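## Task

Move the tray off the staging bench and onto the work bench so that it rests fully on the bench top with nothing overhanging. Its bottles must still be upright inside it at the end. Its one tube must be pushed all the way down into the blue rack if the cap's dot is orange, or into the green rack if the dot is white. The tube touching the floor means failure. Either robot or both may do the work. At the end both robots must have let go and backed away, neither may be toppled or leaning, and anything held in place only by a robot does not count.

## Robot and tools

ROBOTS. There are two identical Hello Robot Stretch 4 units, r1 and r2, and each has a single arm. Each one has an omni-wheel base, a lift that rides up a mast, a telescoping arm that reaches forward, a wrist with yaw, pitch and roll joints, and a two-finger gripper. Each carries four cameras: <name>_head_camera (pinhole), <name>_head_left_camera and <name>_head_right_camera (fisheye), and <name>_wrist_camera. A robot stands about 1.6 m tall, and its base rim lies within 0.23 m of the base origin.

FRAMES. Each robot reports in its own base frame. The origin is on the floor beneath the base centre, x points ahead, y to the left and z up. hand_pose is the point between the open fingertips (link pinch), given in that frame. When all wrist joints are 0, its axes line up with the base axes. The printed value may be somewhat off. The odometry frame is the base frame as it was when the scene began. The robots have no common frame, so only the images, lidar_m and wrist_depth_mm tell you where one robot is relative to the other. Camera calibration lists K, distortion D, and T_world_to_cam, which maps the carrying robot's base frame into the camera frame. These carry small errors, and the error grows for the wrist camera when the arm is extended.

execute_actions. Arguments: actions, a list holding exactly one action object, or empty to just read state and images; cameras, an optional list of camera names, where "all", null or omitted gives all and [] gives none. Inside the action, each key is a robot name. Under it, give "base", "joints" or both, optionally with "pace" and "contact_limits". Alternatively give only {"end_of_arm": "enable_torque"}, which re-powers a wrist or gripper motor that has shut off.
- base: exactly one relative move, counted from the base's last reported position. translate_m drives straight, forward positive, -2 to 2 m. strafe_m slides sideways, left positive, -2 to 2 m. rotate_rad turns in place, counter-clockwise (left) positive, -3.2 to 3.2 rad.
- joints: absolute targets, named individually. lift_m 0 to 1.2 m. arm_m 0 to 0.55 m of extension. wrist_yaw_rad -1.134 to 4.276, where 0 faces forward, positive turns left, 3.14 is folded back, and above 3.4 the arm may block it. wrist_pitch_rad -1.117 to 4.259, where 0 is level and 1.57 points down. wrist_roll_rad -1.117 to 4.259, positive turns clockwise when viewed from behind the gripper. gripper_m -0.038 to 0.141 m, the fingertip gap; values below 0 press the fingers together.
- pace: "slow", "default", "fast" or "max". The base drives at up to 0.1/0.3/0.4/0.6 m/s and turns at 1/2/3/4 rad/s. These drop when the lift is raised above 0.2 m.
- contact_limits: {"arm_m": value from 0 (gentlest) to 0.75 (firmest)}, default 0.5.
All motions in one action begin together, and no action runs past 15 s. A joint target outside its range is clipped and reported. Any other bad value or unknown key rejects the whole call. A robot or joint you leave out may still be driving toward its previous target. Once a call reports a stop, the later calls in that same reply are skipped.

wait: seconds from 0 to 10. It commands nothing new and returns state and images.
zoom_image: camera (name) and region [x0, y0, x1, y1] in pixels of that camera's latest full image, measured from the top-left, at most 504 by 504.
read_manual: section "licences" only. It returns licence text and moves nothing.
finished_scene: scene, the number of the current scene. It ends that scene for good, so call it only once the result holds without help.

RESULT LINES. base_status and joint_status describe how each motion ended. "done" means the target was reached; for the base it means the wheels turned the full amount, even if they slipped. "off_target" means it settled elsewhere and may keep pushing. "contact_stop_at_<key>" means it hit something and that part is now slack. "limit_stop_at_<name>" means a built-in limit stopped it; own_body is self-collision and tilt means the robot is leaning over 6 degrees. Other values are "time_out" and "torque_fault", where a wrist motor has gone limp and needs enable_torque. on_its_own covers things you did not command; there, "held at" gives the target being held. lidar_m has 12 distances in 30-degree sectors, starting straight ahead and running counter-clockwise (4th left, 7th behind, 10th right). "-" means nothing seen or closer than 0.25 m. wrist_depth_mm is a 7x7 grid of depths in mm (100 to 2000) from the wrist camera. Transparent objects are missed by both. base_odometry counts wheel turns and has heading from -3.142 to 3.142. If turned_by_wheels and turned_by_imu differ by more than about 0.1 rad, there was a collision or slip. base_tilt gives forward and right lean in degrees. motor_effort gives percent of maximum, with the peak in brackets, and each reading has a fixed offset plus noise.

GRIPPING. To hold an object, close to a gripper_m below its width. A firm grip shows up as a change in the gripper effort, but neither the gap reading nor "done" confirms you are holding anything. If the fingertips jam against a surface, raise the lift. At the start, lift_m 0.4 together with wrist_yaw_rad 0 unfolds the wrist. Tilting the gripper up while rolled can trigger own_body stops.

AVOID. Never let one robot's base press into the other. Any further drive after they touch counts as a hard press and ends the run. Identical commands can move the two robots up to about 3 cm apart per metre, so a load carried by both can be strained or tip a robot. Do not turn or drive with more than 1 kg in the gripper while arm_m is above 0.2, especially at fast paces. Avoid sustained pushing with a high gripper or a high contact limit, and avoid overloading a level gripper beyond about 2 kg, which causes a torque fault. Do not drop anything, let a tube reach the floor, spill bottles, or slam into things. Loose objects may occasionally get nudged. Time passes while you think, and the robots keep holding their last command during it.

Each tool is called after "Call:" by a JSON object that holds its "op" and its "data", one argument or row to a line.

## Session

Call:
{"op": "execute_actions", "data": {
  "actions": []
}}

Scene clock: 0.00 s.
r1.base_odometry: x=+0.000 y=+0.000 heading=+0.000 (m, m, rad; r1's odometry frame)
r1.turned_by_wheels: +0.000 (rad since the last result)
r1.turned_by_imu: +0.000 (rad since the last result)
r1.base_tilt: forward=+0.5 right=-0.3 (deg)
r1.lidar_m: 0.91 1.57 2.46 1.50 1.86 1.55 1.37 2.39 1.68 0.91 0.78 0.78
r1.base_status: not commanded
r1.joint_positions: lift_m=+0.140 arm_m=+0.000 wrist_yaw_rad=+3.116 wrist_pitch_rad=+0.013 wrist_roll_rad=+0.011 gripper_m=+0.057
r1.joint_status: not commanded
r1.motor_effort: lift_m=+19 arm_m=-1 wrist_yaw_rad=+0 wrist_pitch_rad=-7 wrist_roll_rad=+0 gripper_m=-3 wheel_0=-1 wheel_1=+0 wheel_2=+0 (%)
r1.hand_pose: x=-0.1153 y=+0.0947 z=+0.3145 quat_wxyz=(+0.013, -0.006, +0.006, +1.000) (m; r1's base frame)
r1.wrist_depth_mm: - 140 - - - - - / - 117 157 - - - - / - 126 173 - - - - / 141 142 - - - - - / 1618 1921 - - - - - / 960 1060 195 1205 196 1229 1229 / 715 732 820 109 809 809 854
r2.base_odometry: x=+0.000 y=+0.000 heading=+0.000 (m, m, rad; r2's odometry frame)
r2.turned_by_wheels: +0.000 (rad since the last result)
r2.turned_by_imu: +0.000 (rad since the last result)
r2.base_tilt: forward=+0.4 right=+0.3 (deg)
r2.lidar_m: 1.01 0.95 0.99 1.37 3.66 1.54 1.21 2.78 1.52 1.51 3.86 1.37
r2.base_status: not commanded
r2.joint_positions: lift_m=+0.233 arm_m=+0.002 wrist_yaw_rad=+3.045 wrist_pitch_rad=-0.015 wrist_roll_rad=-0.012 gripper_m=+0.057
r2.joint_status: not commanded
r2.motor_effort: lift_m=+19 arm_m=-1 wrist_yaw_rad=-1 wrist_pitch_rad=-8 wrist_roll_rad=-1 gripper_m=-4 wheel_0=+0 wheel_1=+1 wheel_2=+0 (%)
r2.hand_pose: x=-0.1057 y=+0.1149 z=+0.4157 quat_wxyz=(+0.048, +0.007, -0.006, +0.999) (m; r2's base frame)
r2.wrist_depth_mm: - 137 - - - - - / - 126 271 - - - - / 106 138 224 - - - - / 138 167 - - - - - / - - 1863 1756 1808 - - / 1160 1229 1078 1205 196 1308 1308 / 866 831 931 - 976 891 931
pictures: r1_head_camera, r1_head_left_camera, r1_head_right_camera, r1_wrist_camera, r2_head_camera, r2_head_left_camera, r2_head_right_camera, r2_wrist_camera
Images, in order (width x height): r1_head_camera 420x560, r1_head_left_camera 420x672, r1_head_right_camera 420x672, r1_wrist_camera 616x392, r2_head_camera 420x560, r2_head_left_camera 420x672, r2_head_right_camera 420x672, r2_wrist_camera 616x392.

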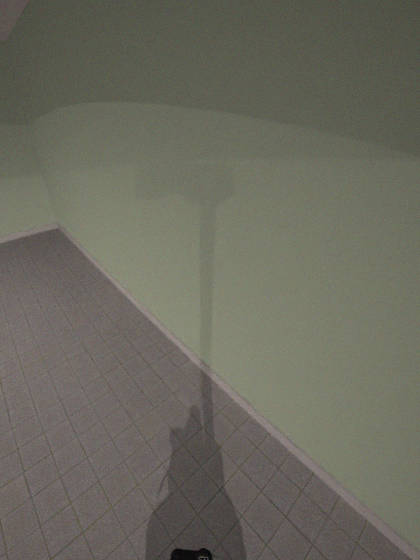

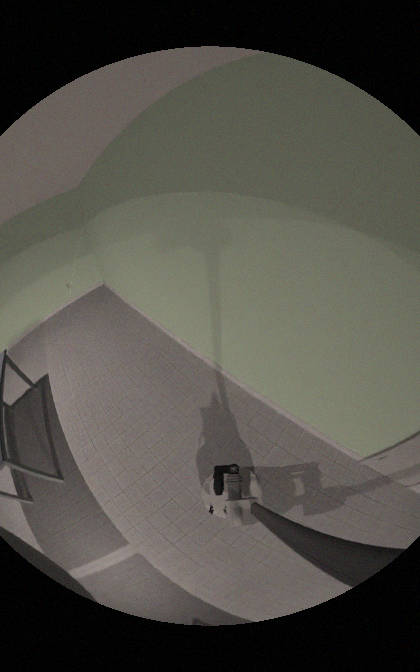

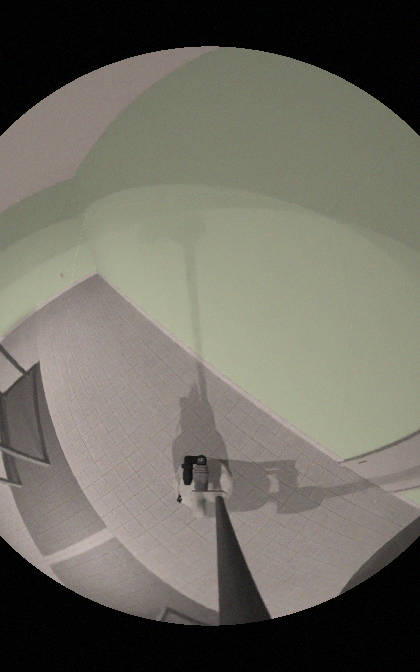

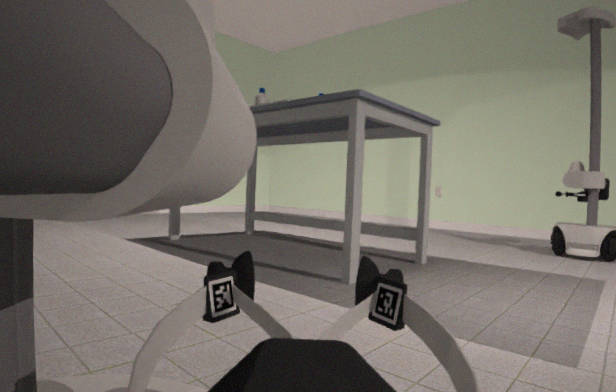

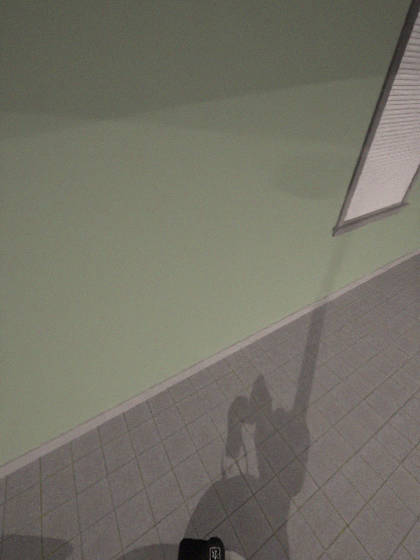

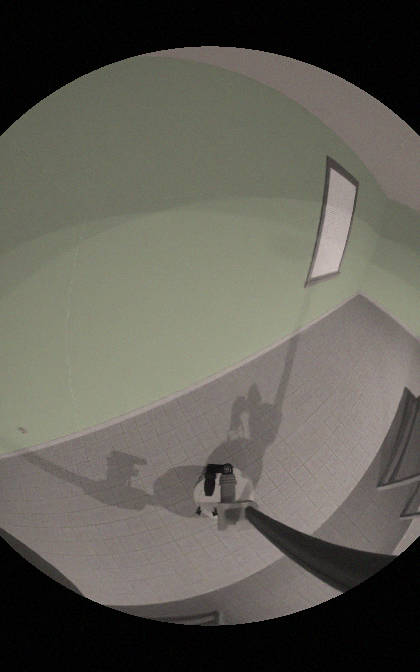

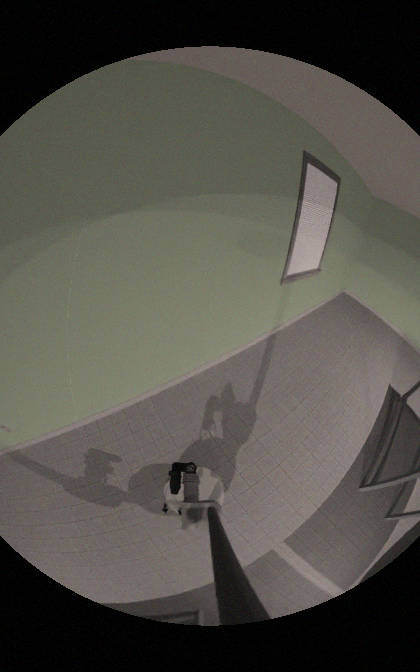

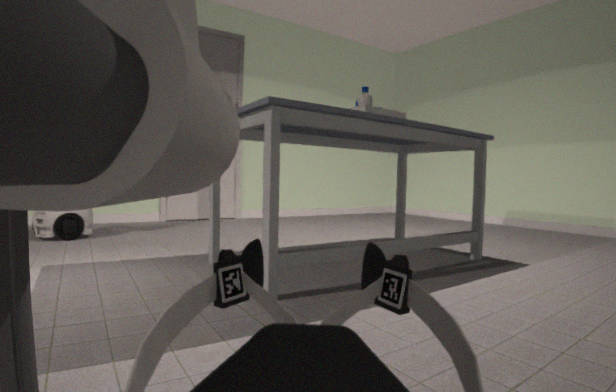

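Call:
{"op": "execute_actions", "data": {
  "actions": [
    {"r1":{"base":{"rotate_rad":2.5},"joints":{"lift_m":1.0,"wrist_yaw_rad":0}},"r2":{"base":{"rotate_rad":-2.3},"joints":{"lift_m":1.0,"wrist_yaw_rad":0}}}
  ],
  "cameras": ["r1_head_camera","r1_head_left_camera","r2_head_camera","r2_head_left_camera"]
}}

Scene clock: 11.47 s.
r1.base_odometry: x=+0.000 y=+0.000 heading=+2.499 (m, m, rad; r1's odometry frame)
r1.turned_by_wheels: +2.499 (rad since the last result)
r1.turned_by_imu: +2.508 (rad since the last result)
r1.base_tilt: forward=+0.6 right=-0.3 (deg)
r1.lidar_m: 1.97 1.36 1.97 2.14 1.02 0.81 0.78 0.88 1.30 4.49 1.55 1.56
r1.base_status: done
r1.joint_positions: lift_m=+1.000 arm_m=+0.000 wrist_yaw_rad=+0.000 wrist_pitch_rad=+0.013 wrist_roll_rad=+0.011 gripper_m=+0.057
r1.joint_status: all done
r1.motor_effort: lift_m=+21(22) arm_m=-1(1) wrist_yaw_rad=-1(7) wrist_pitch_rad=-7(6) wrist_roll_rad=+0(0) gripper_m=-3(3) wheel_0=-6(8) wheel_1=-5(13) wheel_2=-4(10) (%)
r1.hand_pose: x=+0.4594 y=-0.0874 z=+1.1744 quat_wxyz=(+1.000, +0.005, +0.006, +0.000) (m; r1's base frame)
r1.wrist_depth_mm: - - - - - - - / - - - - - - - / - - - - - - - / - - - - - - - / - - - - - - - / 1255 1397 194 - 196 - - / 1078 - - 109 - - -
r2.base_odometry: x=+0.000 y=+0.000 heading=-2.300 (m, m, rad; r2's odometry frame)
r2.turned_by_wheels: -2.300 (rad since the last result)
r2.turned_by_imu: -2.294 (rad since the last result)
r2.base_tilt: forward=+0.4 right=+0.3 (deg)
r2.lidar_m: 1.91 1.49 2.29 1.78 1.07 0.94 0.96 1.17 2.17 1.90 1.20 1.40
r2.base_status: done
r2.joint_positions: lift_m=+1.000 arm_m=+0.002 wrist_yaw_rad=+0.000 wrist_pitch_rad=-0.015 wrist_roll_rad=-0.012 gripper_m=+0.057
r2.joint_status: all done
r2.motor_effort: lift_m=+22(21) arm_m=-1(1) wrist_yaw_rad=-2(6) wrist_pitch_rad=-8(9) wrist_roll_rad=-1(1) gripper_m=-4(3) wheel_0=+1(8) wheel_1=-1(6) wheel_2=+1(8) (%)
r2.hand_pose: x=+0.4614 y=-0.0873 z=+1.1824 quat_wxyz=(+1.000, -0.006, -0.008, +0.000) (m; r2's base frame)
r2.wrist_depth_mm: - - - - - - - / - - - - - - - / - - - - - - - / - - - - - - - / - - - - - - - / 1281 1366 1756 - 196 - - / - 1229 - - - - -
pictures: r1_head_camera, r1_head_left_camera, r2_head_camera, r2_head_left_camera
Images, in order (width x height): r1_head_camera 420x560, r1_head_left_camera 420x672, r2_head_camera 420x560, r2_head_left_camera 420x672.

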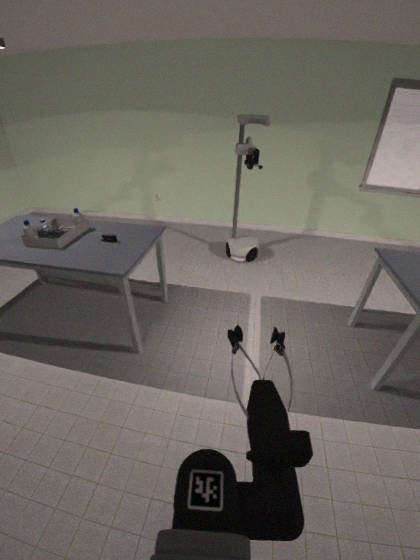

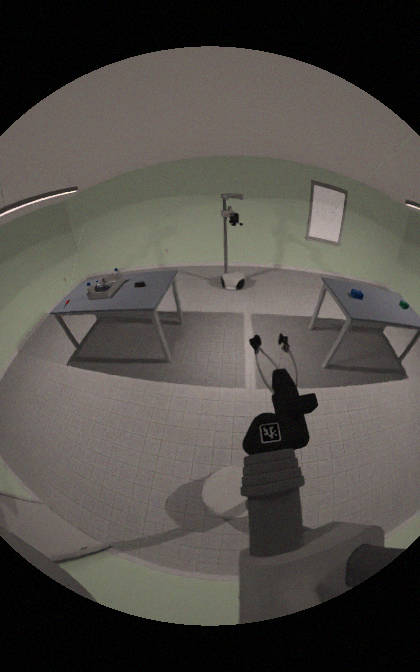

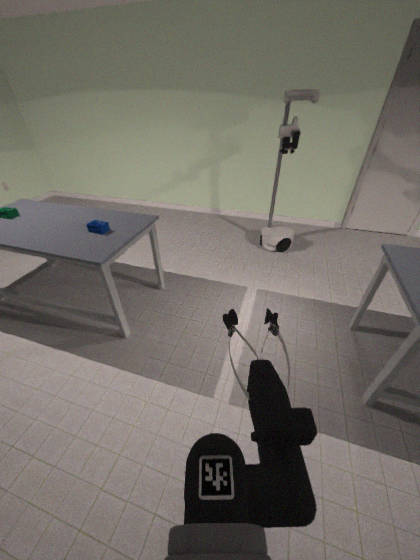

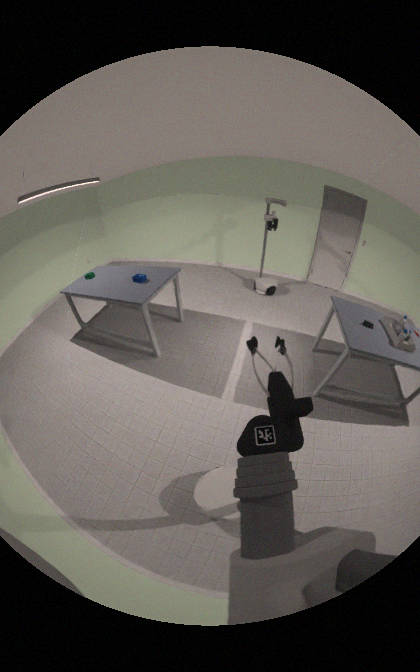

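Call:
{"op": "execute_actions", "data": {
  "actions": [
    {"r1":{"base":{"rotate_rad":-0.13}},"r2":{"base":{"rotate_rad":-0.28}}}
  ],
  "cameras": []
}}

Call:
{"op": "execute_actions", "data": {
  "actions": [
    {"r1":{"base":{"strafe_m":1.2},"joints":{"wrist_pitch_rad":0.6}},"r2":{"base":{"strafe_m":-1.2},"joints":{"wrist_pitch_rad":0.6}}}
  ],
  "cameras": ["r1_head_camera","r2_head_camera"]
}}

Scene clock: 21.53 s.
r1.base_odometry: x=+0.000 y=+0.000 heading=+2.370 (m, m, rad; r1's odometry frame)
r1.turned_by_wheels: -0.129 (rad since the last result)
r1.turned_by_imu: -0.128 (rad since the last result)
r1.base_tilt: forward=+0.6 right=-0.2 (deg)
r1.lidar_m: 2.55 1.37 1.65 3.18 1.15 0.82 0.77 0.81 1.18 3.16 1.70 1.55
r1.base_status: done
r1.joint_positions: lift_m=+1.000 arm_m=+0.000 wrist_yaw_rad=+0.000 wrist_pitch_rad=+0.013 wrist_roll_rad=+0.011 gripper_m=+0.057
r1.joint_status: not commanded
r1.motor_effort: lift_m=+21(21) arm_m=-2(1) wrist_yaw_rad=+0(1) wrist_pitch_rad=-7(7) wrist_roll_rad=+1(0) gripper_m=-4(2) wheel_0=+7(10) wheel_1=+5(8) wheel_2=+5(9) (%)
r1.hand_pose: x=+0.4594 y=-0.0874 z=+1.1744 quat_wxyz=(+1.000, +0.005, +0.006, +0.000) (m; r1's base frame)
r1.wrist_depth_mm: - - - - - - - / - - - - - - - / - - - - - - - / - - - - - - - / - - - - - - - / 1281 - 195 - 195 - 1537 / - - - 109 - - -
r2.base_odometry: x=+0.000 y=+0.000 heading=-2.579 (m, m, rad; r2's odometry frame)
r2.turned_by_wheels: -0.280 (rad since the last result)
r2.turned_by_imu: -0.280 (rad since the last result)
r2.base_tilt: forward=+0.4 right=+0.3 (deg)
r2.lidar_m: 2.52 1.47 1.53 3.27 1.31 1.00 0.95 1.01 1.43 4.17 1.43 1.21
r2.base_status: done
r2.joint_positions: lift_m=+1.000 arm_m=+0.002 wrist_yaw_rad=+0.000 wrist_pitch_rad=-0.015 wrist_roll_rad=-0.012 gripper_m=+0.057
r2.joint_status: not commanded
r2.motor_effort: lift_m=+21(21) arm_m=-1(1) wrist_yaw_rad=-3(2) wrist_pitch_rad=-8(8) wrist_roll_rad=+0(0) gripper_m=-4(5) wheel_0=+2(8) wheel_1=+1(5) wheel_2=+2(9) (%)
r2.hand_pose: x=+0.4614 y=-0.0873 z=+1.1824 quat_wxyz=(+1.000, -0.006, -0.008, +0.000) (m; r2's base frame)
r2.wrist_depth_mm: - - - - - - - / - - - - - - - / - - - - - - - / - - - - - - - / - - - - - - - / 1537 - - - 196 1430 1308 / - - - - - - 917
pictures: none
No camera images: the call's "cameras" was empty. Leave "cameras" out to get every camera's image.

Scene clock: 26.87 s.
r1.base_odometry: x=-0.837 y=-0.860 heading=+2.370 (m, m, rad; r1's odometry frame)
r1.turned_by_wheels: +0.000 (rad since the last result)
r1.turned_by_imu: +0.008 (rad since the last result)
r1.base_tilt: forward=+0.7 right=-0.2 (deg)
r1.lidar_m: 1.16 1.21 3.12 3.01 1.14 0.78 0.75 0.82 1.15 3.23 2.47 1.23
r1.base_status: done
r1.joint_positions: lift_m=+1.000 arm_m=+0.000 wrist_yaw_rad=+0.000 wrist_pitch_rad=+0.601 wrist_roll_rad=+0.011 gripper_m=+0.057
r1.joint_status: all done
r1.motor_effort: lift_m=+21(21) arm_m=-1(1) wrist_yaw_rad=+0(1) wrist_pitch_rad=-4(6) wrist_roll_rad=+0(1) gripper_m=-3(3) wheel_0=-4(14) wheel_1=+3(14) wheel_2=+0(4) (%)
r1.hand_pose: x=+0.4088 y=-0.0874 z=+1.0148 quat_wxyz=(+0.955, +0.005, +0.296, -0.002) (m; r1's base frame)
r1.wrist_depth_mm: - - - - - - - / 1205 1138 1138 1255 1281 - - / - 1921 1078 1078 1060 - - / 1863 1983 1921 1863 - - - / 1576 1618 1618 1708 1661 1708 1708 / 1366 1430 195 1430 195 1464 1464 / 1229 1182 1255 109 1255 1308 1255
r2.base_odometry: x=-0.640 y=+1.015 heading=-2.579 (m, m, rad; r2's odometry frame)
r2.turned_by_wheels: +0.000 (rad since the last result)
r2.turned_by_imu: -0.006 (rad since the last result)
r2.base_tilt: forward=+0.4 right=+0.3 (deg)
r2.lidar_m: 0.97 1.03 2.50 3.44 1.40 1.05 1.00 1.05 1.50 2.96 1.38 1.01
r2.base_status: done
r2.joint_positions: lift_m=+1.000 arm_m=+0.002 wrist_yaw_rad=+0.000 wrist_pitch_rad=+0.601 wrist_roll_rad=-0.012 gripper_m=+0.057
r2.joint_status: all done
r2.motor_effort: lift_m=+21(22) arm_m=-1(1) wrist_yaw_rad=-2(0) wrist_pitch_rad=-6(6) wrist_roll_rad=-1(0) gripper_m=-5(3) wheel_0=+1(7) wheel_1=+0(9) wheel_2=+0(2) (%)
r2.hand_pose: x=+0.4108 y=-0.0874 z=+1.0149 quat_wxyz=(+0.955, -0.006, +0.296, +0.002) (m; r2's base frame)
r2.wrist_depth_mm: - - - - - - - / - - 1098 1025 1025 1138 1160 / - 946 917 878 904 854 866 / 1863 1863 1863 1921 1921 1808 1708 / 1537 1499 1464 1576 1537 1618 1576 / 1308 1308 1255 1205 196 1255 1229 / 1182 1138 1229 - 1229 1160 1160
pictures: r1_head_camera, r2_head_camera
Images, in order (width x height): r1_head_camera 420x560, r2_head_camera 420x560.

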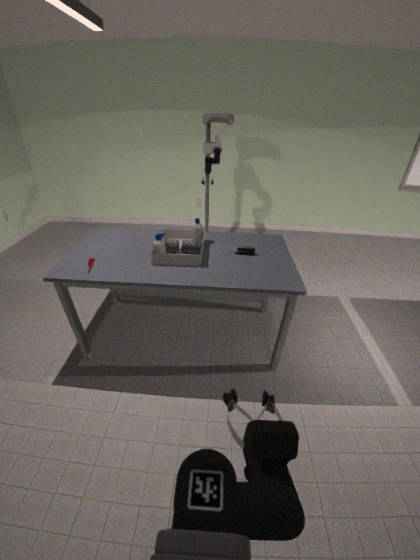

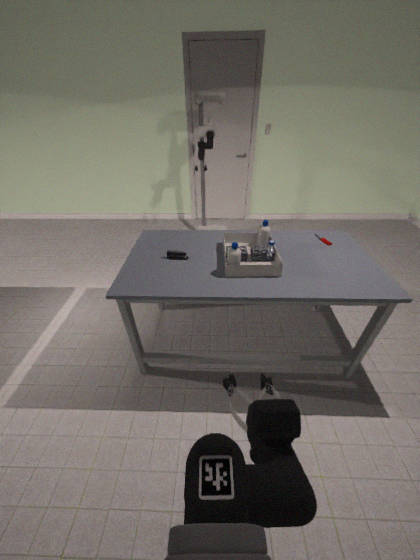

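Call:
{"op": "execute_actions", "data": {
  "actions": [
    {"r1":{"base":{"strafe_m":0.27}},"r2":{"base":{"strafe_m":-0.12}}}
  ],
  "cameras": []
}}

Call:
{"op": "execute_actions", "data": {
  "actions": [
    {"r1":{"base":{"translate_m":0.7}},"r2":{"base":{"translate_m":0.5}}}
  ],
  "cameras": ["r1_head_camera","r2_head_camera","r1_wrist_camera","r2_wrist_camera"]
}}

Scene clock: 35.33 s.
r1.base_odometry: x=-1.025 y=-1.054 heading=+2.370 (m, m, rad; r1's odometry frame)
r1.turned_by_wheels: +0.000 (rad since the last result)
r1.turned_by_imu: +0.003 (rad since the last result)
r1.base_tilt: forward=+0.5 right=-0.2 (deg)
r1.lidar_m: 1.17 1.21 2.87 2.76 1.13 0.80 0.75 0.82 1.17 3.22 2.73 1.23
r1.base_status: done
r1.joint_positions: lift_m=+1.000 arm_m=+0.000 wrist_yaw_rad=+0.000 wrist_pitch_rad=+0.601 wrist_roll_rad=+0.011 gripper_m=+0.057
r1.joint_status: not commanded
r1.motor_effort: lift_m=+21(21) arm_m=-1(1) wrist_yaw_rad=+0(0) wrist_pitch_rad=-4(4) wrist_roll_rad=+0(0) gripper_m=-3(3) wheel_0=-4(16) wheel_1=+3(13) wheel_2=+0(1) (%)
r1.hand_pose: x=+0.4088 y=-0.0874 z=+1.0148 quat_wxyz=(+0.955, +0.005, +0.296, -0.002) (m; r1's base frame)
r1.wrist_depth_mm: - - - - - - - / - 1205 1138 1160 1308 1430 - / 1138 - 1078 1078 1042 1078 - / 1808 1921 1983 1863 1921 - - / 1576 1618 1618 1708 1708 1661 1756 / 1366 1366 195 1464 195 1430 1499 / 1182 1182 1255 109 1281 1255 1308
r2.base_odometry: x=-0.704 y=+1.117 heading=-2.579 (m, m, rad; r2's odometry frame)
r2.turned_by_wheels: +0.000 (rad since the last result)
r2.turned_by_imu: -0.001 (rad since the last result)
r2.base_tilt: forward=+0.4 right=+0.3 (deg)
r2.lidar_m: 0.97 1.03 2.59 3.48 1.41 1.04 1.02 1.05 1.50 2.84 2.99 0.99
r2.base_status: done
r2.joint_positions: lift_m=+1.000 arm_m=+0.002 wrist_yaw_rad=+0.000 wrist_pitch_rad=+0.601 wrist_roll_rad=-0.012 gripper_m=+0.057
r2.joint_status: not commanded
r2.motor_effort: lift_m=+20(21) arm_m=-1(1) wrist_yaw_rad=-2(0) wrist_pitch_rad=-6(7) wrist_roll_rad=-1(1) gripper_m=-3(4) wheel_0=+1(10) wheel_1=+0(7) wheel_2=+0(0) (%)
r2.hand_pose: x=+0.4108 y=-0.0874 z=+1.0149 quat_wxyz=(+0.955, -0.006, +0.296, +0.002) (m; r2's base frame)
r2.wrist_depth_mm: - - - - - - - / - 1160 1118 946 1078 1160 - / - 946 904 891 878 854 854 / 1863 1863 1863 1921 1921 1756 1921 / 1576 1499 1576 1618 1576 1576 1430 / 1336 1366 1281 1229 196 1229 1281 / 1160 1138 1229 - 1205 1160 1205
pictures: none
No camera images: the call's "cameras" was empty. Leave "cameras" out to get every camera's image.

Scene clock: 39.17 s.
r1.base_odometry: x=-1.527 y=-0.566 heading=+2.370 (m, m, rad; r1's odometry frame)
r1.turned_by_wheels: +0.000 (rad since the last result)
r1.turned_by_imu: +0.003 (rad since the last result)
r1.base_tilt: forward=+0.5 right=-0.2 (deg)
r1.lidar_m: 0.48 0.49 0.70 2.75 2.10 1.54 1.46 1.51 2.16 2.51 0.67 0.46
r1.base_status: done
r1.joint_positions: lift_m=+1.000 arm_m=+0.000 wrist_yaw_rad=+0.000 wrist_pitch_rad=+0.602 wrist_roll_rad=+0.011 gripper_m=+0.057
r1.joint_status: not commanded
r1.motor_effort: lift_m=+21(21) arm_m=-1(1) wrist_yaw_rad=-1(1) wrist_pitch_rad=-4(5) wrist_roll_rad=-1(1) gripper_m=-3(1) wheel_0=+5(7) wheel_1=+3(6) wheel_2=-2(12) (%)
r1.hand_pose: x=+0.4088 y=-0.0874 z=+1.0148 quat_wxyz=(+0.955, +0.005, +0.296, -0.002) (m; r1's base frame)
r1.wrist_depth_mm: - - - - - - - / - - - - - - - / 878 904 759 809 931 991 - / 699 707 580 707 750 732 768 / 580 591 580 591 615 627 627 / 500 508 195 521 195 530 535 / 459 449 459 109 459 459 469
r2.base_odometry: x=-1.126 y=+0.850 heading=-2.579 (m, m, rad; r2's odometry frame)
r2.turned_by_wheels: +0.000 (rad since the last result)
r2.turned_by_imu: +0.003 (rad since the last result)
r2.base_tilt: forward=+0.4 right=+0.3 (deg)
r2.lidar_m: 0.47 0.50 0.71 2.40 2.05 1.57 1.50 1.60 2.24 2.83 0.67 0.49
r2.base_status: done
r2.joint_positions: lift_m=+1.000 arm_m=+0.002 wrist_yaw_rad=+0.000 wrist_pitch_rad=+0.601 wrist_roll_rad=-0.012 gripper_m=+0.057
r2.joint_status: not commanded
r2.motor_effort: lift_m=+21(21) arm_m=-1(1) wrist_yaw_rad=-1(0) wrist_pitch_rad=-6(6) wrist_roll_rad=-1(0) gripper_m=-5(4) wheel_0=+2(12) wheel_1=+0(6) wheel_2=+0(10) (%)
r2.hand_pose: x=+0.4108 y=-0.0874 z=+1.0149 quat_wxyz=(+0.955, -0.006, +0.296, +0.002) (m; r2's base frame)
r2.wrist_depth_mm: - - - - - - - / - - - - - - - / 842 842 842 768 768 842 866 / 676 676 654 559 661 683 691 / 559 559 554 544 535 569 564 / 488 477 462 469 196 488 484 / 1160 1160 1182 - 442 430 430
pictures: r1_head_camera, r1_wrist_camera, r2_head_camera, r2_wrist_camera
camera_calibration (this result's frames):
r1_wrist_camera: T_world_to_cam=[[0.021034, -0.99947, 0.024846, -0.124592], [-0.587794, -0.0324654, -0.808359, 1.11203], [0.808737, 0.00239867, -0.588165, 0.495351], [0, 0, 0, 1]] pos_world=[0.255655, -0.0896122, 1.19336]
r2_wrist_camera: T_world_to_cam=[[0.0735253, -0.99729, 0.00258579, -0.107694], [-0.604987, -0.0466636, -0.794867, 1.09295], [0.792834, 0.0568784, -0.606778, 0.522559], [0, 0, 0, 1]] pos_world=[0.254836, -0.0861239, 1.18611]
Images, in order (width x height): r1_head_camera 420x560, r1_wrist_camera 616x392, r2_head_camera 420x560, r2_wrist_camera 616x392.

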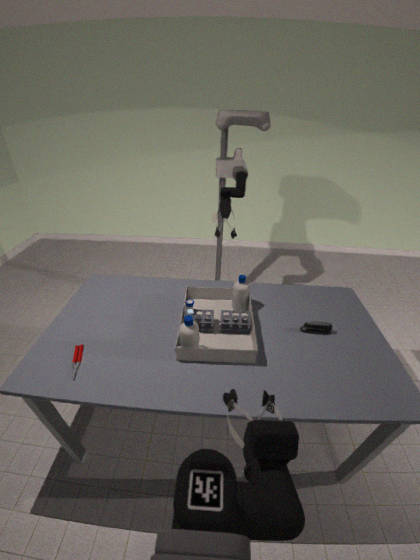

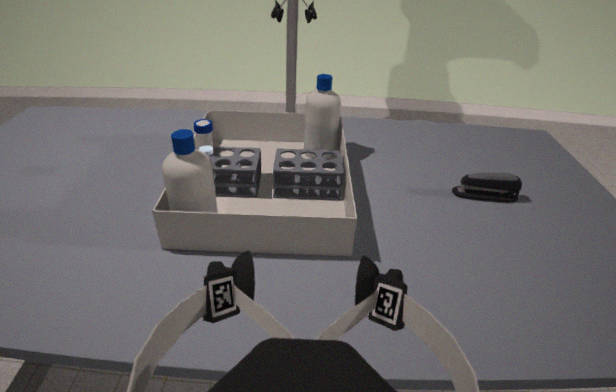

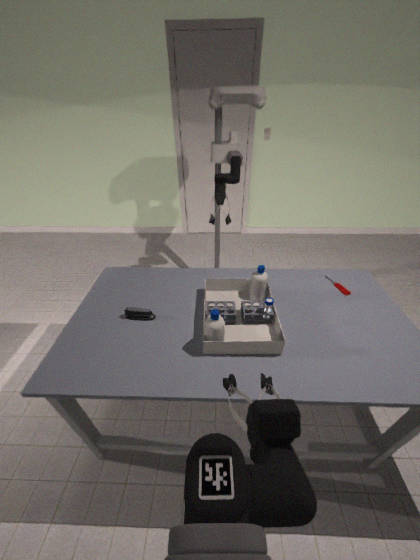

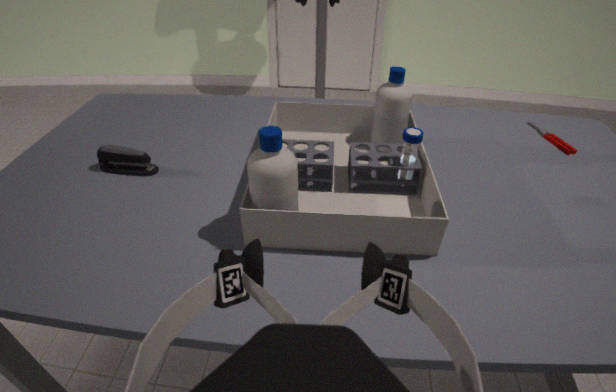

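Call:
{"op": "execute_actions", "data": {
  "actions": [
    {"r1":{"base":{"strafe_m":0.07},"joints":{"lift_m":1.05,"wrist_pitch_rad":1.57,"wrist_roll_rad":1.57,"arm_m":0.354,"gripper_m":0.07}},"r2":{"base":{"strafe_m":-0.04},"joints":{"lift_m":1.05,"wrist_pitch_rad":1.57,"wrist_roll_rad":1.57,"arm_m":0.25,"gripper_m":0.07}}}
  ],
  "cameras": []
}}

Call:
{"op": "execute_actions", "data": {
  "actions": [
    {"r1":{"base":{"translate_m":0.2}},"r2":{"base":{"translate_m":0.2},"joints":{"arm_m":0.32}}}
  ],
  "cameras": ["r1_head_camera","r2_head_camera","r1_wrist_camera","r2_wrist_camera"]
}}

Scene clock: 58.13 s.
r1.base_odometry: x=-1.575 y=-0.616 heading=+2.370 (m, m, rad; r1's odometry frame)
r1.turned_by_wheels: +0.000 (rad since the last result)
r1.turned_by_imu: +0.002 (rad since the last result)
r1.base_tilt: forward=+0.6 right=-0.2 (deg)
r1.lidar_m: 0.47 0.49 0.70 2.68 2.11 1.57 1.46 1.55 2.16 2.56 0.69 0.52
r1.base_status: done
r1.joint_positions: lift_m=+1.050 arm_m=+0.353 wrist_yaw_rad=+0.000 wrist_pitch_rad=+1.570 wrist_roll_rad=+1.570 gripper_m=+0.070
r1.joint_status: all done
r1.motor_effort: lift_m=+21(22) arm_m=+5(5) wrist_yaw_rad=+0(0) wrist_pitch_rad=+1(3) wrist_roll_rad=+2(5) gripper_m=-4(3) wheel_0=-4(11) wheel_1=+3(9) wheel_2=+0(3) (%)
r1.hand_pose: x=+0.5244 y=-0.0874 z=+0.9395 quat_wxyz=(+0.501, +0.500, +0.500, -0.499) (m; r1's base frame)
r1.wrist_depth_mm: 399 399 397 402 1138 1118 1118 / 399 399 402 402 1138 1138 1160 / 399 399 399 402 1160 1138 1160 / 399 399 404 402 1138 931 1138 / 402 402 404 402 1182 946 931 / 402 370 200 407 200 946 1160 / 286 342 404 109 1160 1160 1160
r2.base_odometry: x=-1.148 y=+0.884 heading=-2.579 (m, m, rad; r2's odometry frame)
r2.turned_by_wheels: +0.000 (rad since the last result)
r2.turned_by_imu: -0.001 (rad since the last result)
r2.base_tilt: forward=+0.4 right=+0.3 (deg)
r2.lidar_m: 0.48 0.50 0.71 2.45 2.07 1.57 1.52 1.59 2.25 2.80 0.66 0.49
r2.base_status: done
r2.joint_positions: lift_m=+1.050 arm_m=+0.249 wrist_yaw_rad=+0.000 wrist_pitch_rad=+1.570 wrist_roll_rad=+1.570 gripper_m=+0.070
r2.joint_status: all done
r2.motor_effort: lift_m=+22(21) arm_m=+5(5) wrist_yaw_rad=-1(1) wrist_pitch_rad=-1(4) wrist_roll_rad=+1(4) gripper_m=-3(6) wheel_0=+1(9) wheel_1=+2(8) wheel_2=+0(1) (%)
r2.hand_pose: x=+0.4204 y=-0.0874 z=+0.9395 quat_wxyz=(+0.501, +0.500, +0.500, -0.499) (m; r2's base frame)
r2.wrist_depth_mm: 392 392 389 1160 1118 1098 1098 / 397 394 394 1118 1138 1118 1138 / 359 399 399 1138 1160 1138 1138 / 364 402 399 1118 1042 917 1160 / 366 402 399 1160 931 946 1138 / 345 407 404 1160 931 1138 1118 / 343 407 410 - 1160 1160 1160
pictures: none
No camera images: the call's "cameras" was empty. Leave "cameras" out to get every camera's image.

Scene clock: 60.20 s.
r1.base_odometry: x=-1.719 y=-0.477 heading=+2.371 (m, m, rad; r1's odometry frame)
r1.turned_by_wheels: +0.001 (rad since the last result)
r1.turned_by_imu: +0.002 (rad since the last result)
r1.base_tilt: forward=+0.6 right=-0.3 (deg)
r1.lidar_m: 0.26 0.29 0.41 2.67 2.38 1.75 1.65 1.75 2.45 2.51 0.41 0.28
r1.base_status: done
r1.joint_positions: lift_m=+1.050 arm_m=+0.353 wrist_yaw_rad=+0.000 wrist_pitch_rad=+1.570 wrist_roll_rad=+1.570 gripper_m=+0.070
r1.joint_status: not commanded
r1.motor_effort: lift_m=+21(21) arm_m=+5(4) wrist_yaw_rad=-1(0) wrist_pitch_rad=+1(0) wrist_roll_rad=+2(1) gripper_m=-3(2) wheel_0=+5(14) wheel_1=+5(11) wheel_2=-2(12) (%)
r1.hand_pose: x=+0.5244 y=-0.0874 z=+0.9396 quat_wxyz=(+0.501, +0.500, +0.500, -0.499) (m; r1's base frame)
r1.wrist_depth_mm: 399 399 399 399 399 402 1138 / 399 362 399 402 402 399 1138 / 384 340 397 402 402 402 1160 / 402 342 399 402 402 402 1138 / 402 373 402 402 402 402 960 / 402 343 200 402 200 404 1138 / 404 342 404 109 404 407 1160
r2.base_odometry: x=-1.317 y=+0.777 heading=-2.579 (m, m, rad; r2's odometry frame)
r2.turned_by_wheels: +0.000 (rad since the last result)
r2.turned_by_imu: +0.001 (rad since the last result)
r2.base_tilt: forward=+0.4 right=+0.3 (deg)
r2.lidar_m: 0.25 0.30 0.44 2.42 2.35 1.76 1.70 1.80 2.53 2.81 0.40 0.28
r2.base_status: done
r2.joint_positions: lift_m=+1.050 arm_m=+0.319 wrist_yaw_rad=+0.000 wrist_pitch_rad=+1.570 wrist_roll_rad=+1.570 gripper_m=+0.070
r2.joint_status: all done
r2.motor_effort: lift_m=+22(22) arm_m=+5(3) wrist_yaw_rad=+0(0) wrist_pitch_rad=-1(1) wrist_roll_rad=+1(1) gripper_m=-3(2) wheel_0=+1(7) wheel_1=+0(7) wheel_2=-1(10) (%)
r2.hand_pose: x=+0.4903 y=-0.0874 z=+0.9395 quat_wxyz=(+0.501, +0.500, +0.500, -0.499) (m; r2's base frame)
r2.wrist_depth_mm: 394 387 394 389 389 389 1098 / 394 347 392 392 389 392 1118 / 366 336 394 394 397 392 1118 / 399 338 397 394 399 394 1138 / 402 397 397 399 397 399 1160 / 404 343 343 362 404 946 1182 / 387 345 399 - 404 1160 1160
pictures: r1_head_camera, r1_wrist_camera, r2_head_camera, r2_wrist_camera
camera_calibration (this result's frames):
r1_wrist_camera: T_world_to_cam=[[-0.998999, -0.0445321, -0.00431933, 0.520665], [-0.0446333, 0.998634, 0.027148, 0.13944], [0.00310448, 0.0273136, -0.999622, 1.16881], [0, 0, 0, 1]] pos_world=[0.522738, -0.147988, 1.16683]
r2_wrist_camera: T_world_to_cam=[[-0.99766, -0.0327861, -0.0599929, 0.55496], [-0.035754, 0.998154, 0.0490854, 0.100471], [0.0582729, 0.0511155, -0.996991, 1.1401], [0, 0, 0, 1]] pos_world=[0.490817, -0.140368, 1.16503]
Images, in order (width x height): r1_head_camera 420x560, r1_wrist_camera 616x392, r2_head_camera 420x560, r2_wrist_camera 616x392.

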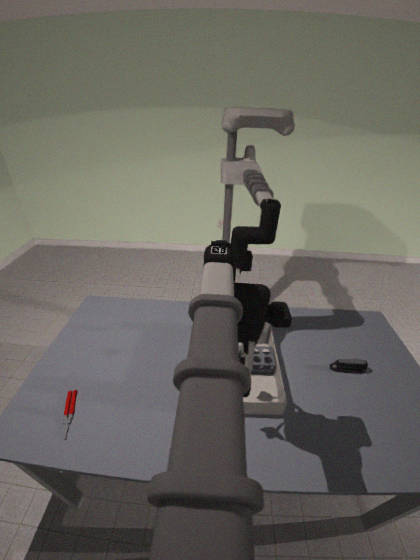

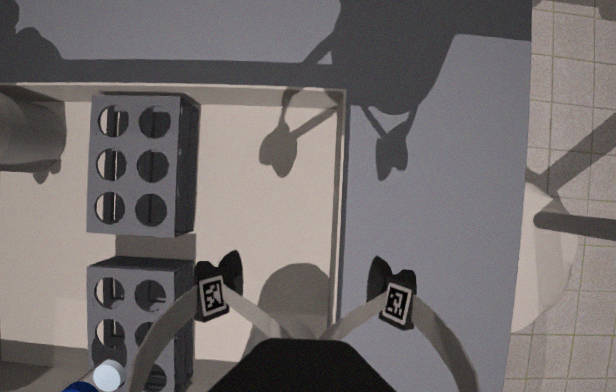

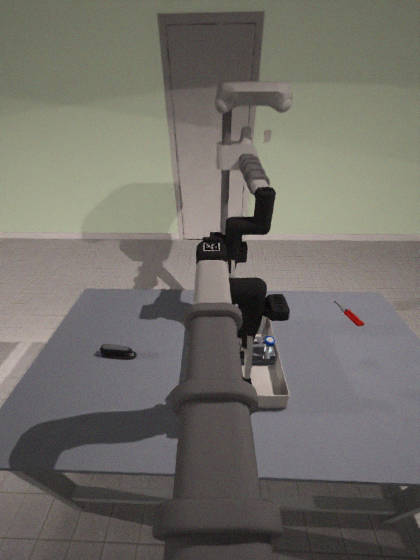

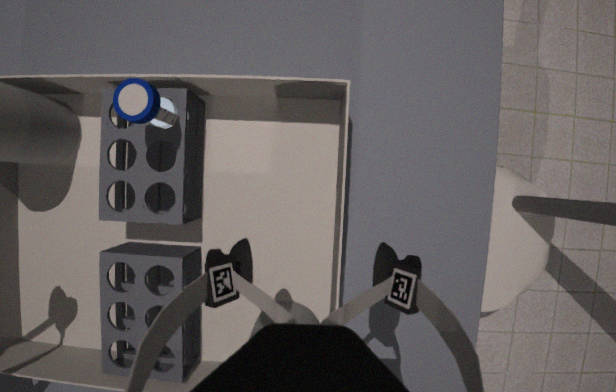

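Call:
{"op": "execute_actions", "data": {
  "actions": [
    {"r1":{"joints":{"arm_m":0.322}},"r2":{"joints":{"arm_m":0.287}}}
  ],
  "cameras": []
}}

Call:
{"op": "execute_actions", "data": {
  "actions": [
    {"r1":{"joints":{"lift_m":0.915},"pace":"slow"},"r2":{"joints":{"lift_m":0.915},"pace":"slow"}}
  ],
  "cameras": ["r1_wrist_camera","r2_wrist_camera"]
}}

Scene clock: 68.83 s.
r1.base_odometry: x=-1.719 y=-0.477 heading=+2.371 (m, m, rad; r1's odometry frame)
r1.turned_by_wheels: +0.000 (rad since the last result)
r1.turned_by_imu: +0.001 (rad since the last result)
r1.base_tilt: forward=+0.6 right=-0.3 (deg)
r1.lidar_m: 0.27 0.29 0.43 2.67 2.34 1.74 1.65 1.74 2.46 2.54 0.40 0.30
r1.base_status: not commanded
r1.joint_positions: lift_m=+1.050 arm_m=+0.323 wrist_yaw_rad=+0.000 wrist_pitch_rad=+1.570 wrist_roll_rad=+1.570 gripper_m=+0.070
r1.joint_status: all done
r1.motor_effort: lift_m=+21(21) arm_m=-5(5) wrist_yaw_rad=+0(1) wrist_pitch_rad=+0(1) wrist_roll_rad=+1(1) gripper_m=-4(2) wheel_0=+5(5) wheel_1=+5(5) wheel_2=-2(2) (%)
r1.hand_pose: x=+0.4940 y=-0.0874 z=+0.9396 quat_wxyz=(+0.501, +0.500, +0.500, -0.499) (m; r1's base frame)
r1.wrist_depth_mm: 402 399 402 399 399 399 1182 / 399 362 402 397 402 402 1160 / 387 370 402 399 399 399 1160 / 399 370 397 402 407 404 1138 / 402 399 402 404 407 404 946 / 404 375 200 402 200 407 1160 / 397 345 329 109 404 1182 1160
r2.base_odometry: x=-1.317 y=+0.777 heading=-2.579 (m, m, rad; r2's odometry frame)
r2.turned_by_wheels: +0.000 (rad since the last result)
r2.turned_by_imu: -0.001 (rad since the last result)
r2.base_tilt: forward=+0.4 right=+0.3 (deg)
r2.lidar_m: 0.26 0.29 0.43 2.40 2.37 1.75 1.68 1.82 2.57 2.81 0.39 0.29
r2.base_status: not commanded
r2.joint_positions: lift_m=+1.050 arm_m=+0.288 wrist_yaw_rad=+0.000 wrist_pitch_rad=+1.570 wrist_roll_rad=+1.570 gripper_m=+0.070
r2.joint_status: all done
r2.motor_effort: lift_m=+22(22) arm_m=-5(6) wrist_yaw_rad=+0(0) wrist_pitch_rad=-2(2) wrist_roll_rad=+0(0) gripper_m=-2(4) wheel_0=+1(1) wheel_1=+0(1) wheel_2=-1(1) (%)
r2.hand_pose: x=+0.4591 y=-0.0874 z=+0.9395 quat_wxyz=(+0.501, +0.500, +0.500, -0.499) (m; r2's base frame)
r2.wrist_depth_mm: 392 392 392 392 389 1098 1118 / 394 351 394 394 392 1160 1138 / 387 366 392 394 392 1138 1118 / 402 342 394 399 394 931 1118 / 399 392 399 399 397 931 1160 / 404 345 317 397 402 960 1138 / 373 351 370 - 402 1160 1182
pictures: none
No camera images: the call's "cameras" was empty. Leave "cameras" out to get every camera's image.

Scene clock: 70.77 s.
r1.base_odometry: x=-1.719 y=-0.477 heading=+2.371 (m, m, rad; r1's odometry frame)
r1.turned_by_wheels: +0.000 (rad since the last result)
r1.turned_by_imu: +0.001 (rad since the last result)
r1.base_tilt: forward=+0.6 right=-0.2 (deg)
r1.lidar_m: 0.27 0.28 0.42 2.67 2.36 1.74 1.65 1.76 2.42 2.55 0.41 0.30
r1.base_status: not commanded
r1.joint_positions: lift_m=+0.915 arm_m=+0.323 wrist_yaw_rad=+0.000 wrist_pitch_rad=+1.570 wrist_roll_rad=+1.570 gripper_m=+0.070
r1.joint_status: all done
r1.motor_effort: lift_m=+17(20) arm_m=-4(4) wrist_yaw_rad=+0(0) wrist_pitch_rad=+0(0) wrist_roll_rad=+1(0) gripper_m=-3(2) wheel_0=+5(5) wheel_1=+5(5) wheel_2=-1(2) (%)
r1.hand_pose: x=+0.4940 y=-0.0874 z=+0.8049 quat_wxyz=(+0.501, +0.500, +0.500, -0.499) (m; r1's base frame)
r1.wrist_depth_mm: 216 209 217 266 268 266 267 / 236 265 265 265 267 268 268 / 236 265 267 267 268 268 268 / 236 266 268 267 270 268 268 / 244 267 267 270 268 270 270 / 244 267 200 268 200 272 272 / 240 270 270 109 273 271 272
r2.base_odometry: x=-1.317 y=+0.777 heading=-2.579 (m, m, rad; r2's odometry frame)
r2.turned_by_wheels: +0.000 (rad since the last result)
r2.turned_by_imu: +0.000 (rad since the last result)
r2.base_tilt: forward=+0.4 right=+0.4 (deg)
r2.lidar_m: 0.26 0.28 0.44 2.40 2.37 1.77 1.70 1.81 2.54 2.84 0.39 0.29
r2.base_status: not commanded
r2.joint_positions: lift_m=+0.915 arm_m=+0.288 wrist_yaw_rad=+0.000 wrist_pitch_rad=+1.570 wrist_roll_rad=+1.570 gripper_m=+0.070
r2.joint_status: all done
r2.motor_effort: lift_m=+17(22) arm_m=-5(5) wrist_yaw_rad=+1(1) wrist_pitch_rad=-1(2) wrist_roll_rad=+0(1) gripper_m=-3(2) wheel_0=+1(1) wheel_1=+0(0) wheel_2=-1(1) (%)
r2.hand_pose: x=+0.4591 y=-0.0874 z=+0.8049 quat_wxyz=(+0.501, +0.500, +0.500, -0.499) (m; r2's base frame)
r2.wrist_depth_mm: 204 216 215 241 259 258 627 / 202 259 259 259 260 260 1008 / 232 262 260 262 263 263 1008 / 234 263 263 263 264 266 768 / 258 265 264 267 266 265 820 / 235 266 266 265 266 267 1042 / 237 264 267 - 270 270 1008
pictures: r1_wrist_camera, r2_wrist_camera
camera_calibration (this result's frames):
r1_wrist_camera: T_world_to_cam=[[-0.999005, -0.0443991, -0.00428396, 0.489662], [-0.0444993, 0.99864, 0.0271496, 0.141669], [0.00307272, 0.0273132, -0.999622, 1.03434], [0, 0, 0, 1]] pos_world=[0.492301, -0.147987, 1.03221]
r2_wrist_camera: T_world_to_cam=[[-0.997661, -0.0327982, -0.0599785, 0.515689], [-0.0357654, 0.998154, 0.0490859, 0.105966], [0.0582579, 0.0511162, -0.996992, 1.00772], [0, 0, 0, 1]] pos_world=[0.459565, -0.140368, 1.03042]
Images, in order (width x height): r1_wrist_camera 616x392, r2_wrist_camera 616x392.

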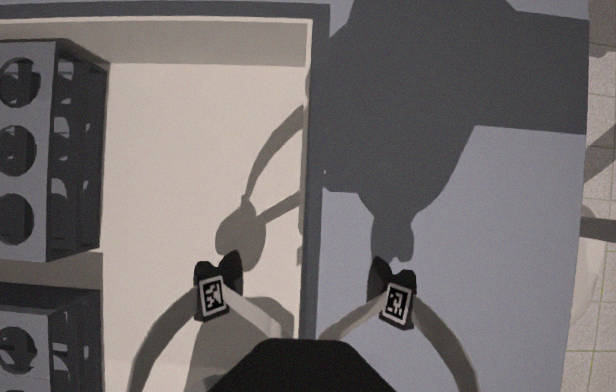

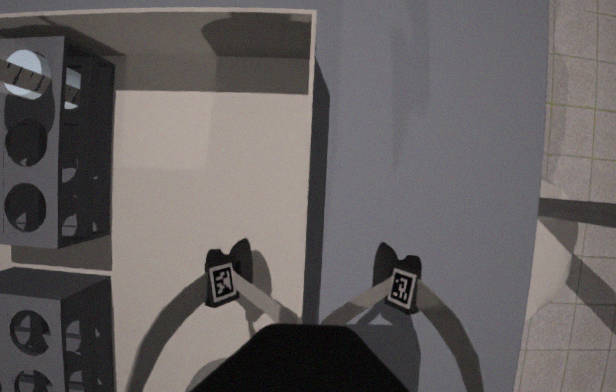

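Call:
{"op": "execute_actions", "data": {
  "actions": [
    {"r1":{"joints":{"gripper_m":-0.035,"lift_m":0.91}},"r2":{"joints":{"gripper_m":-0.035}}}
  ],
  "cameras": []
}}

Call:
{"op": "execute_actions", "data": {
  "actions": [
    {"r1":{"joints":{"lift_m":1.01},"pace":"slow"},"r2":{"joints":{"lift_m":1.015},"pace":"slow"}}
  ],
  "cameras": ["r1_wrist_camera","r2_wrist_camera","r1_head_right_camera"]
}}

Scene clock: 78.50 s.
r1.base_odometry: x=-1.719 y=-0.477 heading=+2.371 (m, m, rad; r1's odometry frame)
r1.turned_by_wheels: +0.000 (rad since the last result)
r1.turned_by_imu: +0.002 (rad since the last result)
r1.base_tilt: forward=+0.6 right=-0.3 (deg)
r1.lidar_m: 0.28 0.30 0.42 2.68 2.37 1.74 1.65 1.73 2.48 2.53 0.42 0.30
r1.base_status: not commanded
r1.joint_positions: lift_m=+0.910 arm_m=+0.323 wrist_yaw_rad=+0.002 wrist_pitch_rad=+1.564 wrist_roll_rad=+1.570 gripper_m=-0.034
r1.joint_status: all done
r1.motor_effort: lift_m=+20(18) arm_m=-5(4) wrist_yaw_rad=-6(5) wrist_pitch_rad=+16(17) wrist_roll_rad=+1(1) gripper_m=-20(21) wheel_0=+5(5) wheel_1=+5(5) wheel_2=-2(2) (%)
r1.hand_pose: x=+0.4957 y=-0.0874 z=+0.7997 quat_wxyz=(+0.502, +0.501, +0.499, -0.498) (m; r1's base frame)
r1.wrist_depth_mm: 201 211 209 233 260 259 259 / 224 254 253 254 260 260 260 / 227 255 254 255 263 260 260 / 229 258 256 263 262 263 262 / 251 256 255 256 264 263 263 / 244 258 184 201 184 264 263 / 229 259 258 109 264 263 264
r2.base_odometry: x=-1.317 y=+0.777 heading=-2.579 (m, m, rad; r2's odometry frame)
r2.turned_by_wheels: +0.000 (rad since the last result)
r2.turned_by_imu: -0.001 (rad since the last result)
r2.base_tilt: forward=+0.5 right=+0.3 (deg)
r2.lidar_m: 0.27 0.29 0.44 2.41 2.36 1.76 1.71 1.81 2.55 2.82 0.39 0.28
r2.base_status: not commanded
r2.joint_positions: lift_m=+0.915 arm_m=+0.288 wrist_yaw_rad=+0.001 wrist_pitch_rad=+1.564 wrist_roll_rad=+1.570 gripper_m=-0.034
r2.joint_status: all done
r2.motor_effort: lift_m=+20(20) arm_m=-6(5) wrist_yaw_rad=-6(5) wrist_pitch_rad=+14(15) wrist_roll_rad=-1(1) gripper_m=-24(21) wheel_0=+1(1) wheel_1=+1(0) wheel_2=-1(1) (%)
r2.hand_pose: x=+0.4608 y=-0.0874 z=+0.8047 quat_wxyz=(+0.502, +0.501, +0.499, -0.498) (m; r2's base frame)
r2.wrist_depth_mm: 205 216 216 221 257 255 621 / 196 254 255 255 258 258 627 / 228 256 255 255 262 260 991 / 229 257 257 256 263 262 768 / 255 259 257 210 265 263 820 / 230 257 180 186 178 265 1008 / 232 258 262 - 266 266 1025
pictures: none
No camera images: the call's "cameras" was empty. Leave "cameras" out to get every camera's image.

Scene clock: 80.20 s.
r1.base_odometry: x=-1.719 y=-0.477 heading=+2.371 (m, m, rad; r1's odometry frame)
r1.turned_by_wheels: +0.000 (rad since the last result)
r1.turned_by_imu: +0.001 (rad since the last result)
r1.base_tilt: forward=+0.6 right=-0.2 (deg)
r1.lidar_m: 0.27 0.29 0.41 2.67 2.40 1.74 1.66 1.74 2.47 2.55 0.42 0.30
r1.base_status: not commanded
r1.joint_positions: lift_m=+1.010 arm_m=+0.323 wrist_yaw_rad=+0.002 wrist_pitch_rad=+1.564 wrist_roll_rad=+1.570 gripper_m=-0.034
r1.joint_status: all done
r1.motor_effort: lift_m=+24(25) arm_m=-4(5) wrist_yaw_rad=-6(5) wrist_pitch_rad=+16(16) wrist_roll_rad=+2(0) gripper_m=-18(18) wheel_0=+5(5) wheel_1=+5(5) wheel_2=-2(2) (%)
r1.hand_pose: x=+0.4957 y=-0.0874 z=+0.8993 quat_wxyz=(+0.502, +0.501, +0.499, -0.498) (m; r1's base frame)
r1.wrist_depth_mm: 202 211 209 233 359 357 1118 / 224 254 254 253 355 359 1078 / 228 254 253 255 359 359 1098 / 227 256 255 364 364 359 1098 / 252 257 257 256 359 364 904 / 242 257 184 201 185 362 1118 / 230 258 258 109 364 364 1118
r2.base_odometry: x=-1.317 y=+0.777 heading=-2.579 (m, m, rad; r2's odometry frame)
r2.turned_by_wheels: +0.000 (rad since the last result)
r2.turned_by_imu: +0.000 (rad since the last result)
r2.base_tilt: forward=+0.4 right=+0.3 (deg)
r2.lidar_m: 0.27 0.28 0.41 2.44 2.35 1.76 1.70 1.81 2.53 2.82 0.35 0.29
r2.base_status: not commanded
r2.joint_positions: lift_m=+1.015 arm_m=+0.288 wrist_yaw_rad=+0.001 wrist_pitch_rad=+1.564 wrist_roll_rad=+1.570 gripper_m=-0.034
r2.joint_status: all done
r2.motor_effort: lift_m=+25(23) arm_m=-5(5) wrist_yaw_rad=-5(5) wrist_pitch_rad=+13(14) wrist_roll_rad=-1(0) gripper_m=-22(22) wheel_0=+1(1) wheel_1=+0(0) wheel_2=-1(1) (%)
r2.hand_pose: x=+0.4608 y=-0.0874 z=+0.9043 quat_wxyz=(+0.502, +0.501, +0.499, -0.498) (m; r2's base frame)
r2.wrist_depth_mm: 205 217 216 221 353 353 1098 / 197 255 254 254 359 355 1098 / 228 257 257 256 357 359 1118 / 229 258 257 257 359 364 1008 / 257 259 259 210 362 904 1098 / 230 257 181 185 178 917 1118 / 232 259 260 - 368 1118 1138
pictures: r1_head_right_camera, r1_wrist_camera, r2_wrist_camera
camera_calibration (this result's frames):
r1_wrist_camera: T_world_to_cam=[[-0.998882, -0.0462515, -0.00973109, 0.49648], [-0.0464985, 0.998556, 0.0269068, 0.140383], [0.00847256, 0.0273292, -0.999591, 1.12596], [0, 0, 0, 1]] pos_world=[0.492913, -0.147989, 1.12656]
r2_wrist_camera: T_world_to_cam=[[-0.997293, -0.0338317, -0.0652861, 0.527848], [-0.0370606, 0.998116, 0.0488978, 0.10191], [0.0635088, 0.0511849, -0.996668, 1.10396], [0, 0, 0, 1]] pos_world=[0.460085, -0.140366, 1.12975]
Images, in order (width x height): r1_head_right_camera 420x672, r1_wrist_camera 616x392, r2_wrist_camera 616x392.

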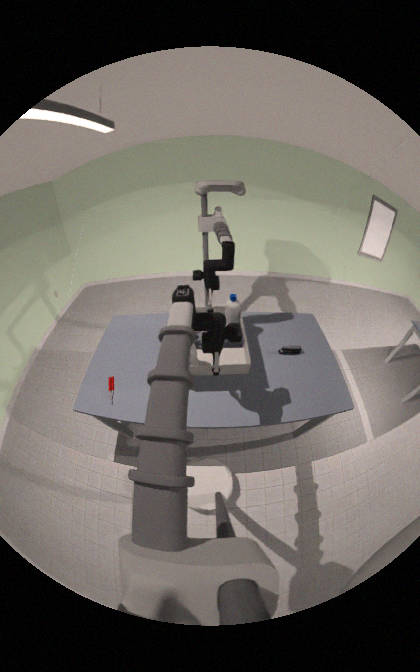

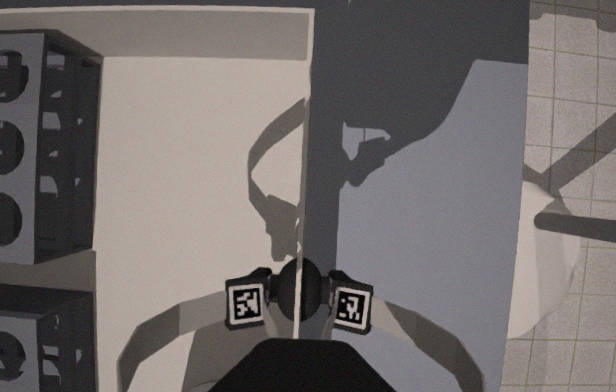

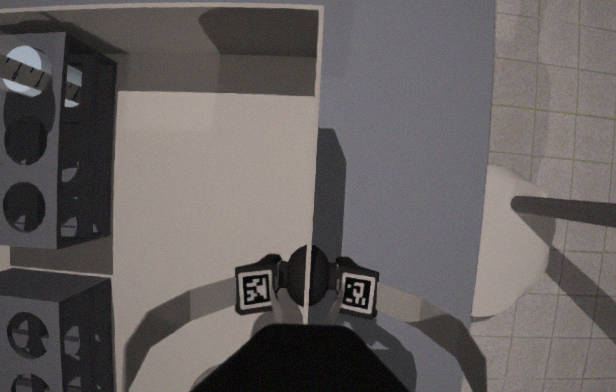

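Call:
{"op": "execute_actions", "data": {
  "actions": [
    {"r1":{"base":{"strafe_m":-0.7},"pace":"slow"},"r2":{"base":{"strafe_m":0.7},"joints":{"arm_m":0.31},"pace":"slow"}}
  ],
  "cameras": ["r1_head_right_camera"]
}}

Scene clock: 98.50 s.
r1.base_odometry: x=-1.231 y=+0.025 heading=+2.371 (m, m, rad; r1's odometry frame)
r1.turned_by_wheels: +0.000 (rad since the last result)
r1.turned_by_imu: +0.001 (rad since the last result)
r1.base_tilt: forward=+0.5 right=-0.2 (deg)
r1.lidar_m: 0.26 0.29 0.40 1.13 2.40 1.71 1.66 1.78 2.48 1.84 1.91 0.30
r1.base_status: done
r1.joint_positions: lift_m=+1.010 arm_m=+0.323 wrist_yaw_rad=+0.002 wrist_pitch_rad=+1.564 wrist_roll_rad=+1.570 gripper_m=-0.034
r1.joint_status: not commanded
r1.motor_effort: lift_m=+24(24) arm_m=-4(4) wrist_yaw_rad=-6(6) wrist_pitch_rad=+16(16) wrist_roll_rad=+0(0) gripper_m=-19(19) wheel_0=+6(11) wheel_1=-6(7) wheel_2=+0(2) (%)
r1.hand_pose: x=+0.4955 y=-0.0874 z=+0.8993 quat_wxyz=(+0.502, +0.501, +0.499, -0.498) (m; r1's base frame)
r1.wrist_depth_mm: 201 211 209 233 1098 1098 1078 / 225 253 255 254 1078 1118 1078 / 226 255 254 255 1118 1098 1060 / 229 256 256 362 1098 891 1118 / 252 257 256 255 362 362 917 / 242 258 185 202 186 364 1118 / 230 258 258 109 364 364 1118
r2.base_odometry: x=-0.944 y=+0.185 heading=-2.579 (m, m, rad; r2's odometry frame)
r2.turned_by_wheels: +0.000 (rad since the last result)
r2.turned_by_imu: +0.000 (rad since the last result)
r2.base_tilt: forward=+0.5 right=+0.3 (deg)
r2.lidar_m: 0.29 3.25 1.76 1.75 2.33 1.74 1.66 1.77 2.52 1.06 0.43 0.30
r2.base_status: done
r2.joint_positions: lift_m=+1.015 arm_m=+0.309 wrist_yaw_rad=+0.001 wrist_pitch_rad=+1.564 wrist_roll_rad=+1.570 gripper_m=-0.034
r2.joint_status: all done
r2.motor_effort: lift_m=+25(25) arm_m=+3(8) wrist_yaw_rad=-4(6) wrist_pitch_rad=+14(15) wrist_roll_rad=-1(1) gripper_m=-22(23) wheel_0=-2(8) wheel_1=+1(8) wheel_2=+0(0) (%)
r2.hand_pose: x=+0.4823 y=-0.0874 z=+0.9043 quat_wxyz=(+0.502, +0.501, +0.499, -0.498) (m; r2's base frame)
r2.wrist_depth_mm: 205 217 216 221 357 353 1078 / 197 254 255 254 355 357 1118 / 227 257 256 255 357 1098 1098 / 229 258 257 258 364 904 891 / 253 260 259 210 362 904 904 / 230 257 182 185 178 904 1118 / 231 257 262 - 1138 1160 1118
pictures: r1_head_right_camera
Images, in order (width x height): r1_head_right_camera 420x672.

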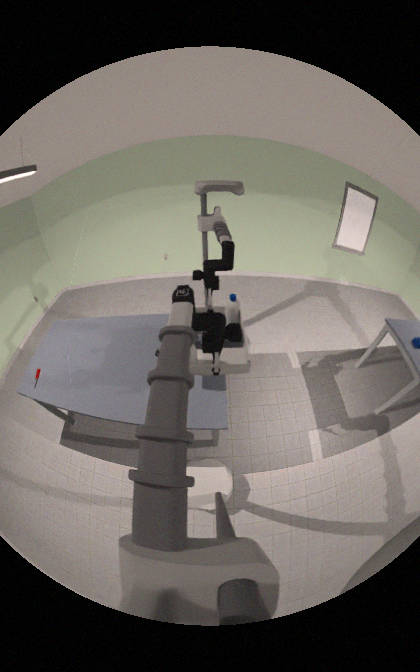

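Good.

Call:
{"op": "execute_actions", "data": {
  "actions": [
    {"r1":{"base":{"strafe_m":-1.0},"pace":"slow"},"r2":{"base":{"strafe_m":1.0},"joints":{"arm_m":0.335},"pace":"slow"}}
  ],
  "cameras": ["r1_head_right_camera","r2_head_left_camera"]
}}

action 0: r1: "base": strafe_m = -1.0 would last too long for one action: at the pace "slow" strafe_m can be at most 0.78 in either direction: name a faster pace, or command the rest in another action


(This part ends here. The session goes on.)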